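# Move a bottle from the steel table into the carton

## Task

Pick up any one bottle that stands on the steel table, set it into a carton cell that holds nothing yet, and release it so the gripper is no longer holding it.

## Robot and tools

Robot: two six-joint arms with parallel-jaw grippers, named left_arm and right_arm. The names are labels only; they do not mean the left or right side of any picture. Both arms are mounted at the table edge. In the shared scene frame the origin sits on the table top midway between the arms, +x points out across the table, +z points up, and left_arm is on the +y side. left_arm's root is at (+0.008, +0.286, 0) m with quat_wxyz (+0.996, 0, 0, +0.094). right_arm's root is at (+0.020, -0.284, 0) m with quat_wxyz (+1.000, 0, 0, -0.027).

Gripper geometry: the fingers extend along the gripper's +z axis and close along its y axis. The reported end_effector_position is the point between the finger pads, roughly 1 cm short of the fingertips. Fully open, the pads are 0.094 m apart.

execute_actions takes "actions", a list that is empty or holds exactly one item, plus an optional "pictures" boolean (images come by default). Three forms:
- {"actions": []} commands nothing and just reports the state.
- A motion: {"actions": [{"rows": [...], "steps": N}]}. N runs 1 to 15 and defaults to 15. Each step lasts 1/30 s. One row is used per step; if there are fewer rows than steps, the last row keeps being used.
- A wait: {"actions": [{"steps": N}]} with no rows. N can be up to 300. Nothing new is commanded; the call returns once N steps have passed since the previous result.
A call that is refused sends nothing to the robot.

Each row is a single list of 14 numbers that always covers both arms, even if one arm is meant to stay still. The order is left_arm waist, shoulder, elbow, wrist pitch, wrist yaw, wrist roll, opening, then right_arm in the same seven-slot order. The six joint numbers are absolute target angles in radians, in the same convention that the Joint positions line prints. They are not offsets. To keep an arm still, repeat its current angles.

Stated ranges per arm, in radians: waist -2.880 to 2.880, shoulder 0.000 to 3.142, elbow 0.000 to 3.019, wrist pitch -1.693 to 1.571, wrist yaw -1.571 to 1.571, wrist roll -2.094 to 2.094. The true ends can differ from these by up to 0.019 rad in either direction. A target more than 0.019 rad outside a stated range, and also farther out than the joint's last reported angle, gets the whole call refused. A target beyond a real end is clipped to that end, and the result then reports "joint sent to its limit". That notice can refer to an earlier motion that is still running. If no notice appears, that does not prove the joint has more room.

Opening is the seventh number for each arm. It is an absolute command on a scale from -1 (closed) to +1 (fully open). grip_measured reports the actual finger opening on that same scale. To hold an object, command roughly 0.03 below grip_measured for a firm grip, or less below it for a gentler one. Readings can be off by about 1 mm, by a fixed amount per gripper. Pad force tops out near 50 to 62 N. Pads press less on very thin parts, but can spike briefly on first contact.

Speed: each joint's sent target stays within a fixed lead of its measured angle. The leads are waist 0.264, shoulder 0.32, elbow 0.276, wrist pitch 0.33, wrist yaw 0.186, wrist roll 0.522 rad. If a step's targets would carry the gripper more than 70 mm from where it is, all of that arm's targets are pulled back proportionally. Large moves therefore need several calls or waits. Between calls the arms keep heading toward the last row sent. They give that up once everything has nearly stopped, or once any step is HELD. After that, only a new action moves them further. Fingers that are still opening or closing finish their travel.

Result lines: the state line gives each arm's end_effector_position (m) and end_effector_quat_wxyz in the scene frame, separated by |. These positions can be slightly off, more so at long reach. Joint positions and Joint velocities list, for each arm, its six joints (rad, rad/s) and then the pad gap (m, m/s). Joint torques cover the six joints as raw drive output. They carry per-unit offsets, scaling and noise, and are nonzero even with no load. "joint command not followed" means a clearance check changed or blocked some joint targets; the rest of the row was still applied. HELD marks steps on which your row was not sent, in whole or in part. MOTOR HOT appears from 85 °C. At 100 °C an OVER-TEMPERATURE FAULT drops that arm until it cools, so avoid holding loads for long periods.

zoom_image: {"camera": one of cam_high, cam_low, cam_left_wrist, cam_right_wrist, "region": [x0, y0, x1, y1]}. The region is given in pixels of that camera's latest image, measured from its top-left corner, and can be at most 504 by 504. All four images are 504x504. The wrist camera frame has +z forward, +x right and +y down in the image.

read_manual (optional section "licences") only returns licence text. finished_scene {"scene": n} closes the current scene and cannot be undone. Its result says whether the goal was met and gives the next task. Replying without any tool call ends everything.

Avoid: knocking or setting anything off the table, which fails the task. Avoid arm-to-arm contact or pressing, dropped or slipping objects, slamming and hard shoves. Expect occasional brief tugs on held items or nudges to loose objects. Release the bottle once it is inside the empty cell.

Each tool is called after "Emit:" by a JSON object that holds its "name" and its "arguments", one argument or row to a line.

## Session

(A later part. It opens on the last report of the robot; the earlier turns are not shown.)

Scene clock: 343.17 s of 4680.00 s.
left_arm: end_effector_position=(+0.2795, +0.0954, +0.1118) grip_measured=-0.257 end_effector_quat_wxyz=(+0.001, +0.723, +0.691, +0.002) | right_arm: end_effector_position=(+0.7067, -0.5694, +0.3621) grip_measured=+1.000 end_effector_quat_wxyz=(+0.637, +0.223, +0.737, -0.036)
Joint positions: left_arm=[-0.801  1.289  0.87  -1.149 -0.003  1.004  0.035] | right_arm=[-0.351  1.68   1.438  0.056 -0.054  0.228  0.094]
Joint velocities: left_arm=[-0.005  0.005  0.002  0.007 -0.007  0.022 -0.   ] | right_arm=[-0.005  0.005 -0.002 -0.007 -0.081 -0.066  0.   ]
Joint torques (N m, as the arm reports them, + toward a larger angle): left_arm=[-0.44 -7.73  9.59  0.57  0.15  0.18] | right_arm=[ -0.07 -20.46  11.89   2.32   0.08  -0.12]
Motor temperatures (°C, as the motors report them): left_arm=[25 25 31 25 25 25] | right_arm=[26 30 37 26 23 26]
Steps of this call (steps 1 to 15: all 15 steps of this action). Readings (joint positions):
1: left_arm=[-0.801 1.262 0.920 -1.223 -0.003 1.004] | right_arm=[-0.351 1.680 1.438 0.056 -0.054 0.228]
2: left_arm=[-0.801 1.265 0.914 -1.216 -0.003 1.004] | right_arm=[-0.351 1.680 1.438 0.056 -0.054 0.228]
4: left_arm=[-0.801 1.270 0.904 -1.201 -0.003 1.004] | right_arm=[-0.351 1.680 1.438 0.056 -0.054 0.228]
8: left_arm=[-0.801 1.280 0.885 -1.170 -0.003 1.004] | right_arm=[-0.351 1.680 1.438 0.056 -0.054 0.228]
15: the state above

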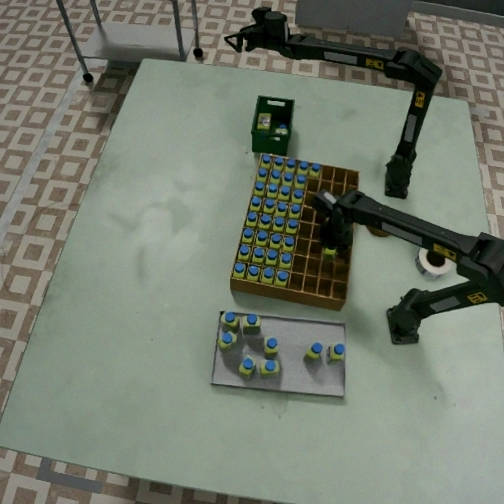

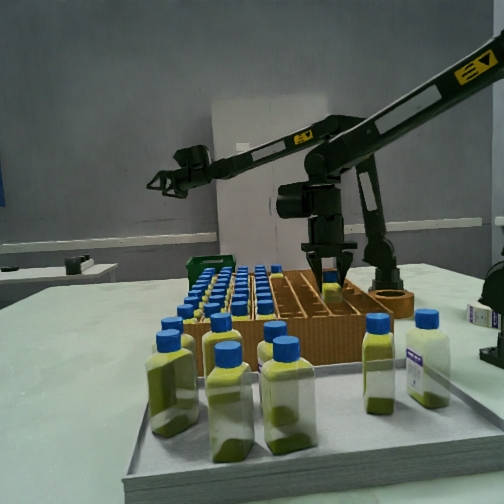

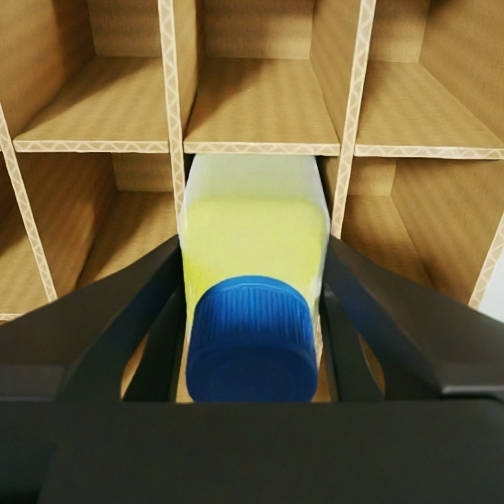

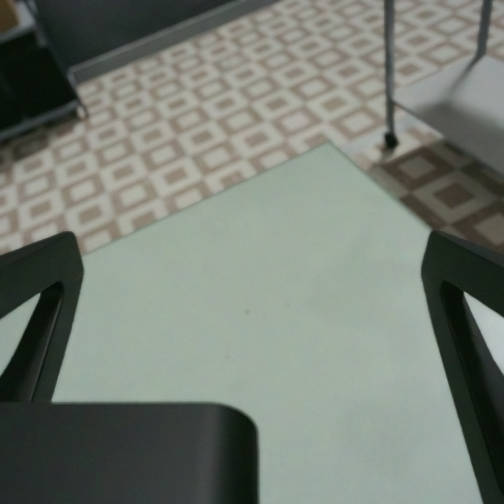

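Emit:
{"name": "execute_actions", "arguments": {
  "actions": [
    {"rows": [[-0.803,1.3,0.862,-1.128,0,1.004,-0.3,-0.351,1.68,1.438,0.056,-0.054,0.228,1],[-0.803,1.301,0.859,-1.125,0,1.004,-0.3,-0.351,1.68,1.438,0.056,-0.054,0.228,1],[-0.803,1.302,0.857,-1.123,0,1.004,-0.3,-0.351,1.68,1.438,0.056,-0.054,0.228,1],[-0.803,1.302,0.857,-1.123,0,1.004,-0.3,-0.351,1.68,1.438,0.056,-0.054,0.228,1],[-0.803,1.302,0.857,-1.123,0,1.004,-0.3,-0.351,1.68,1.438,0.056,-0.054,0.228,1],[-0.803,1.302,0.857,-1.123,0,1.004,-0.3,-0.351,1.68,1.438,0.056,-0.054,0.228,1],[-0.803,1.302,0.857,-1.123,0,1.004,-0.3,-0.351,1.68,1.438,0.056,-0.054,0.228,1],[-0.803,1.302,0.857,-1.123,0,1.004,-0.26,-0.351,1.68,1.438,0.056,-0.054,0.228,1],[-0.803,1.302,0.857,-1.123,0,1.004,-0.24,-0.351,1.68,1.438,0.056,-0.054,0.228,1],[-0.803,1.302,0.857,-1.123,0,1.004,-0.225,-0.351,1.68,1.438,0.056,-0.054,0.228,1],[-0.803,1.302,0.857,-1.123,0,1.004,-0.21,-0.351,1.68,1.438,0.056,-0.054,0.228,1],[-0.803,1.302,0.857,-1.123,0,1.004,-0.17,-0.351,1.68,1.438,0.056,-0.054,0.228,1],[-0.803,1.302,0.857,-1.123,0,1.004,-0.08,-0.351,1.68,1.438,0.056,-0.054,0.228,1],[-0.803,1.302,0.857,-1.123,0,1.004,0.05,-0.351,1.68,1.438,0.056,-0.054,0.228,1],[-0.803,1.302,0.857,-1.123,0,1.004,0.15,-0.351,1.68,1.438,0.056,-0.054,0.228,1]], "steps": 15}
  ],
  "pictures": false
}}

Emit:
{"name": "execute_actions", "arguments": {
  "actions": [
    {"rows": [[-0.803,1.29,0.89,-1.14,0,1.004,0.15,-0.351,1.68,1.438,0.056,-0.054,0.228,1],[-0.803,1.28,0.915,-1.155,0,1.004,0.15,-0.351,1.68,1.438,0.056,-0.054,0.228,1],[-0.803,1.273,0.927,-1.168,0,1.004,0.15,-0.351,1.68,1.438,0.056,-0.054,0.228,1],[-0.803,1.266,0.94,-1.185,0,1.004,0.15,-0.351,1.68,1.438,0.056,-0.054,0.228,1],[-0.803,1.259,0.953,-1.204,0,1.004,0.15,-0.351,1.68,1.438,0.056,-0.054,0.228,1],[-0.803,1.252,0.966,-1.224,0,1.004,0.15,-0.351,1.68,1.438,0.056,-0.054,0.228,1],[-0.803,1.245,0.98,-1.245,0,1.004,0.15,-0.351,1.68,1.438,0.056,-0.054,0.228,1],[-0.803,1.239,0.994,-1.265,0,1.004,0.15,-0.351,1.68,1.438,0.056,-0.054,0.228,1],[-0.803,1.233,1.008,-1.285,0,1.004,0.15,-0.351,1.68,1.438,0.056,-0.054,0.228,1],[-0.803,1.228,1.021,-1.303,0,1.004,0.15,-0.351,1.68,1.438,0.056,-0.054,0.228,1],[-0.803,1.224,1.032,-1.319,0,1.004,0.15,-0.351,1.68,1.438,0.056,-0.054,0.228,1],[-0.803,1.221,1.04,-1.33,0,1.004,0.15,-0.351,1.68,1.438,0.056,-0.054,0.228,1],[-0.803,1.22,1.044,-1.336,0,1.004,0.15,-0.351,1.68,1.438,0.056,-0.054,0.228,1]], "steps": 15}
  ],
  "pictures": false
}}

Emit:
{"name": "execute_actions", "arguments": {
  "actions": [
    {"steps": 10}
  ]
}}

Scene clock: 374.60 s of 4680.00 s.
left_arm: end_effector_position=(+0.2790, +0.0958, +0.1087) grip_measured=+0.098 end_effector_quat_wxyz=(+0.001, +0.723, +0.691, +0.002) | right_arm: end_effector_position=(+0.7067, -0.5694, +0.3621) grip_measured=+1.000 end_effector_quat_wxyz=(+0.637, +0.223, +0.737, -0.036)
Joint positions: left_arm=[-0.801  1.291  0.863 -1.14  -0.003  1.004  0.052] | right_arm=[-0.351  1.68   1.438  0.056 -0.054  0.228  0.094]
Joint velocities: left_arm=[-0.005 -0.005  0.012  0.017  0.051 -0.095  0.102] | right_arm=[-0.005 -0.015 -0.012  0.002 -0.051  0.007  0.   ]
Joint torques (N m, as the arm reports them, + toward a larger angle): left_arm=[-0.09 -6.48  9.52  0.55  0.13  0.15] | right_arm=[ -0.05 -20.45  11.89   2.32   0.08  -0.12]
Motor temperatures (°C, as the motors report them): left_arm=[25 25 31 25 25 25] | right_arm=[26 31 38 26 23 26]
Steps of this call (steps 1 to 15: the robot went on to your last target; steps 16 to 90: nothing new was sent; then 27.93 s passed at rest; steps 91 to 105: all 15 steps of this action). Readings (joint positions):
91: left_arm=[-0.801 1.289 0.870 -1.147 -0.003 1.004] | right_arm=[-0.351 1.680 1.438 0.056 -0.054 0.228]
92: left_arm=[-0.801 1.289 0.870 -1.146 -0.003 1.004] | right_arm=[-0.351 1.680 1.438 0.056 -0.054 0.228]
94: left_arm=[-0.801 1.289 0.867 -1.141 -0.003 1.004] | right_arm=[-0.351 1.680 1.438 0.056 -0.054 0.228]
98: left_arm=[-0.801 1.291 0.863 -1.140 -0.003 1.004] | right_arm=[-0.351 1.680 1.438 0.056 -0.054 0.228]
105: the state above

Scene clock: 375.10 s of 4680.00 s.
left_arm: end_effector_position=(+0.2841, +0.0922, +0.1770) grip_measured=+0.148 end_effector_quat_wxyz=(+0.014, +0.723, +0.691, +0.004) | right_arm: end_effector_position=(+0.7067, -0.5694, +0.3621) grip_measured=+1.000 end_effector_quat_wxyz=(+0.637, +0.223, +0.737, -0.036)
Joint positions: left_arm=[-0.801  1.227  0.997 -1.312 -0.003  1.004  0.054] | right_arm=[-0.351  1.68   1.438  0.056 -0.054  0.228  0.094]
Joint velocities: left_arm=[ 0.005 -0.181  0.178 -0.105  0.022 -0.051  0.   ] | right_arm=[-0.005 -0.005  0.022 -0.002  0.051 -0.081  0.   ]
Joint torques (N m, as the arm reports them, + toward a larger angle): left_arm=[-0.37 -6.88 14.49 -0.38  0.17  0.18] | right_arm=[ -0.09 -20.46  11.88   2.32   0.08  -0.12]
Motor temperatures (°C, as the motors report them): left_arm=[25 25 31 25 25 25] | right_arm=[26 31 38 26 23 26]
Steps of this call (steps 1 to 15: all 15 steps of this action). Readings (joint positions):
1: left_arm=[-0.801 1.291 0.863 -1.140 -0.003 1.004] | right_arm=[-0.351 1.680 1.438 0.056 -0.054 0.228]
2: left_arm=[-0.801 1.291 0.863 -1.140 -0.003 1.004] | right_arm=[-0.351 1.680 1.438 0.056 -0.054 0.228]
4: left_arm=[-0.801 1.291 0.866 -1.150 -0.003 1.004] | right_arm=[-0.351 1.680 1.438 0.056 -0.054 0.228]
8: left_arm=[-0.801 1.280 0.902 -1.214 -0.003 1.004] | right_arm=[-0.351 1.680 1.438 0.056 -0.054 0.228]
15: the state above

Scene clock: 375.43 s of 4680.00 s.
left_arm: end_effector_position=(+0.2838, +0.0924, +0.1819) grip_measured=+0.148 end_effector_quat_wxyz=(+0.017, +0.723, +0.691, +0.005) | right_arm: end_effector_position=(+0.7067, -0.5694, +0.3621) grip_measured=+1.000 end_effector_quat_wxyz=(+0.637, +0.223, +0.737, -0.036)
Joint positions: left_arm=[-0.801  1.218  1.003 -1.321 -0.003  1.004  0.054] | right_arm=[-0.351  1.68   1.438  0.056 -0.054  0.228  0.094]
Joint velocities: left_arm=[-0.005 -0.015 -0.012  0.017 -0.037  0.022 -0.001] | right_arm=[-0.005 -0.005 -0.007  0.002  0.022 -0.095  0.   ]
Joint torques (N m, as the arm reports them, + toward a larger angle): left_arm=[-0.15 -6.92 14.95 -0.45  0.16  0.18] | right_arm=[ -0.06 -20.47  11.88   2.32   0.08  -0.12]
Motor temperatures (°C, as the motors report them): left_arm=[25 25 31 25 25 25] | right_arm=[26 31 38 26 23 26]
Steps of this call (steps 1 to 10: the robot went on to your last target). Readings (joint positions):
1: left_arm=[-0.801 1.222 1.001 -1.315 -0.003 1.004] | right_arm=[-0.351 1.680 1.438 0.056 -0.054 0.228]
2: left_arm=[-0.801 1.219 1.003 -1.317 -0.003 1.004] | right_arm=[-0.351 1.680 1.438 0.056 -0.054 0.228]
4: left_arm=[-0.801 1.218 1.003 -1.320 -0.003 1.004] | right_arm=[-0.351 1.680 1.438 0.056 -0.054 0.228]
8: left_arm=[-0.801 1.218 1.003 -1.321 -0.003 1.004] | right_arm=[-0.351 1.680 1.438 0.056 -0.054 0.228]
10: the state above

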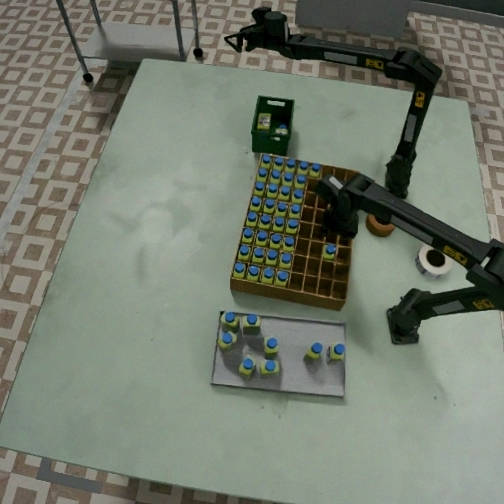

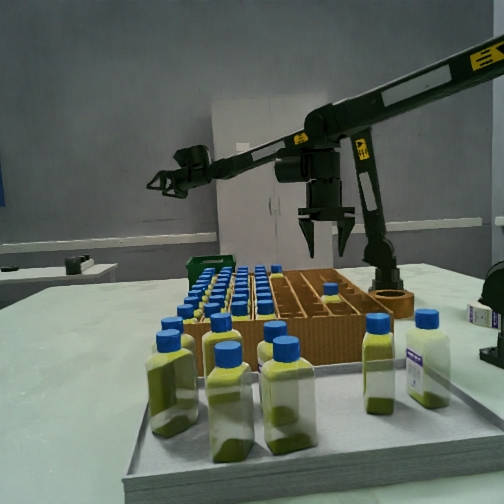

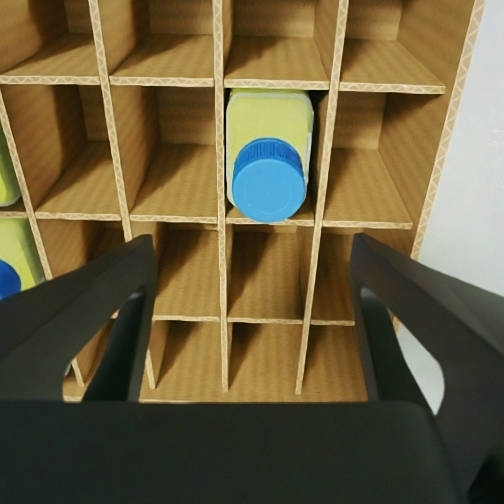

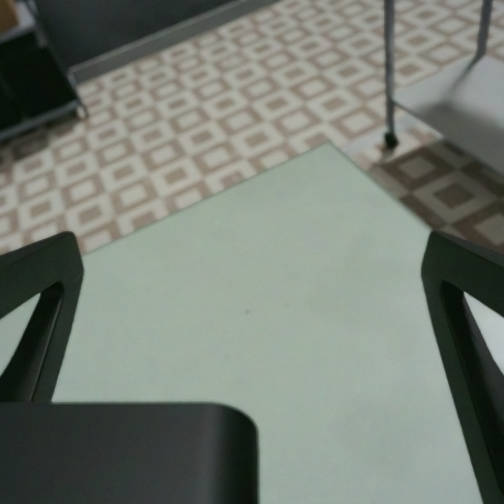

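Emit:
{"name": "finished_scene", "arguments": {
  "scene": 2
}}

The scene is finished: the task was done.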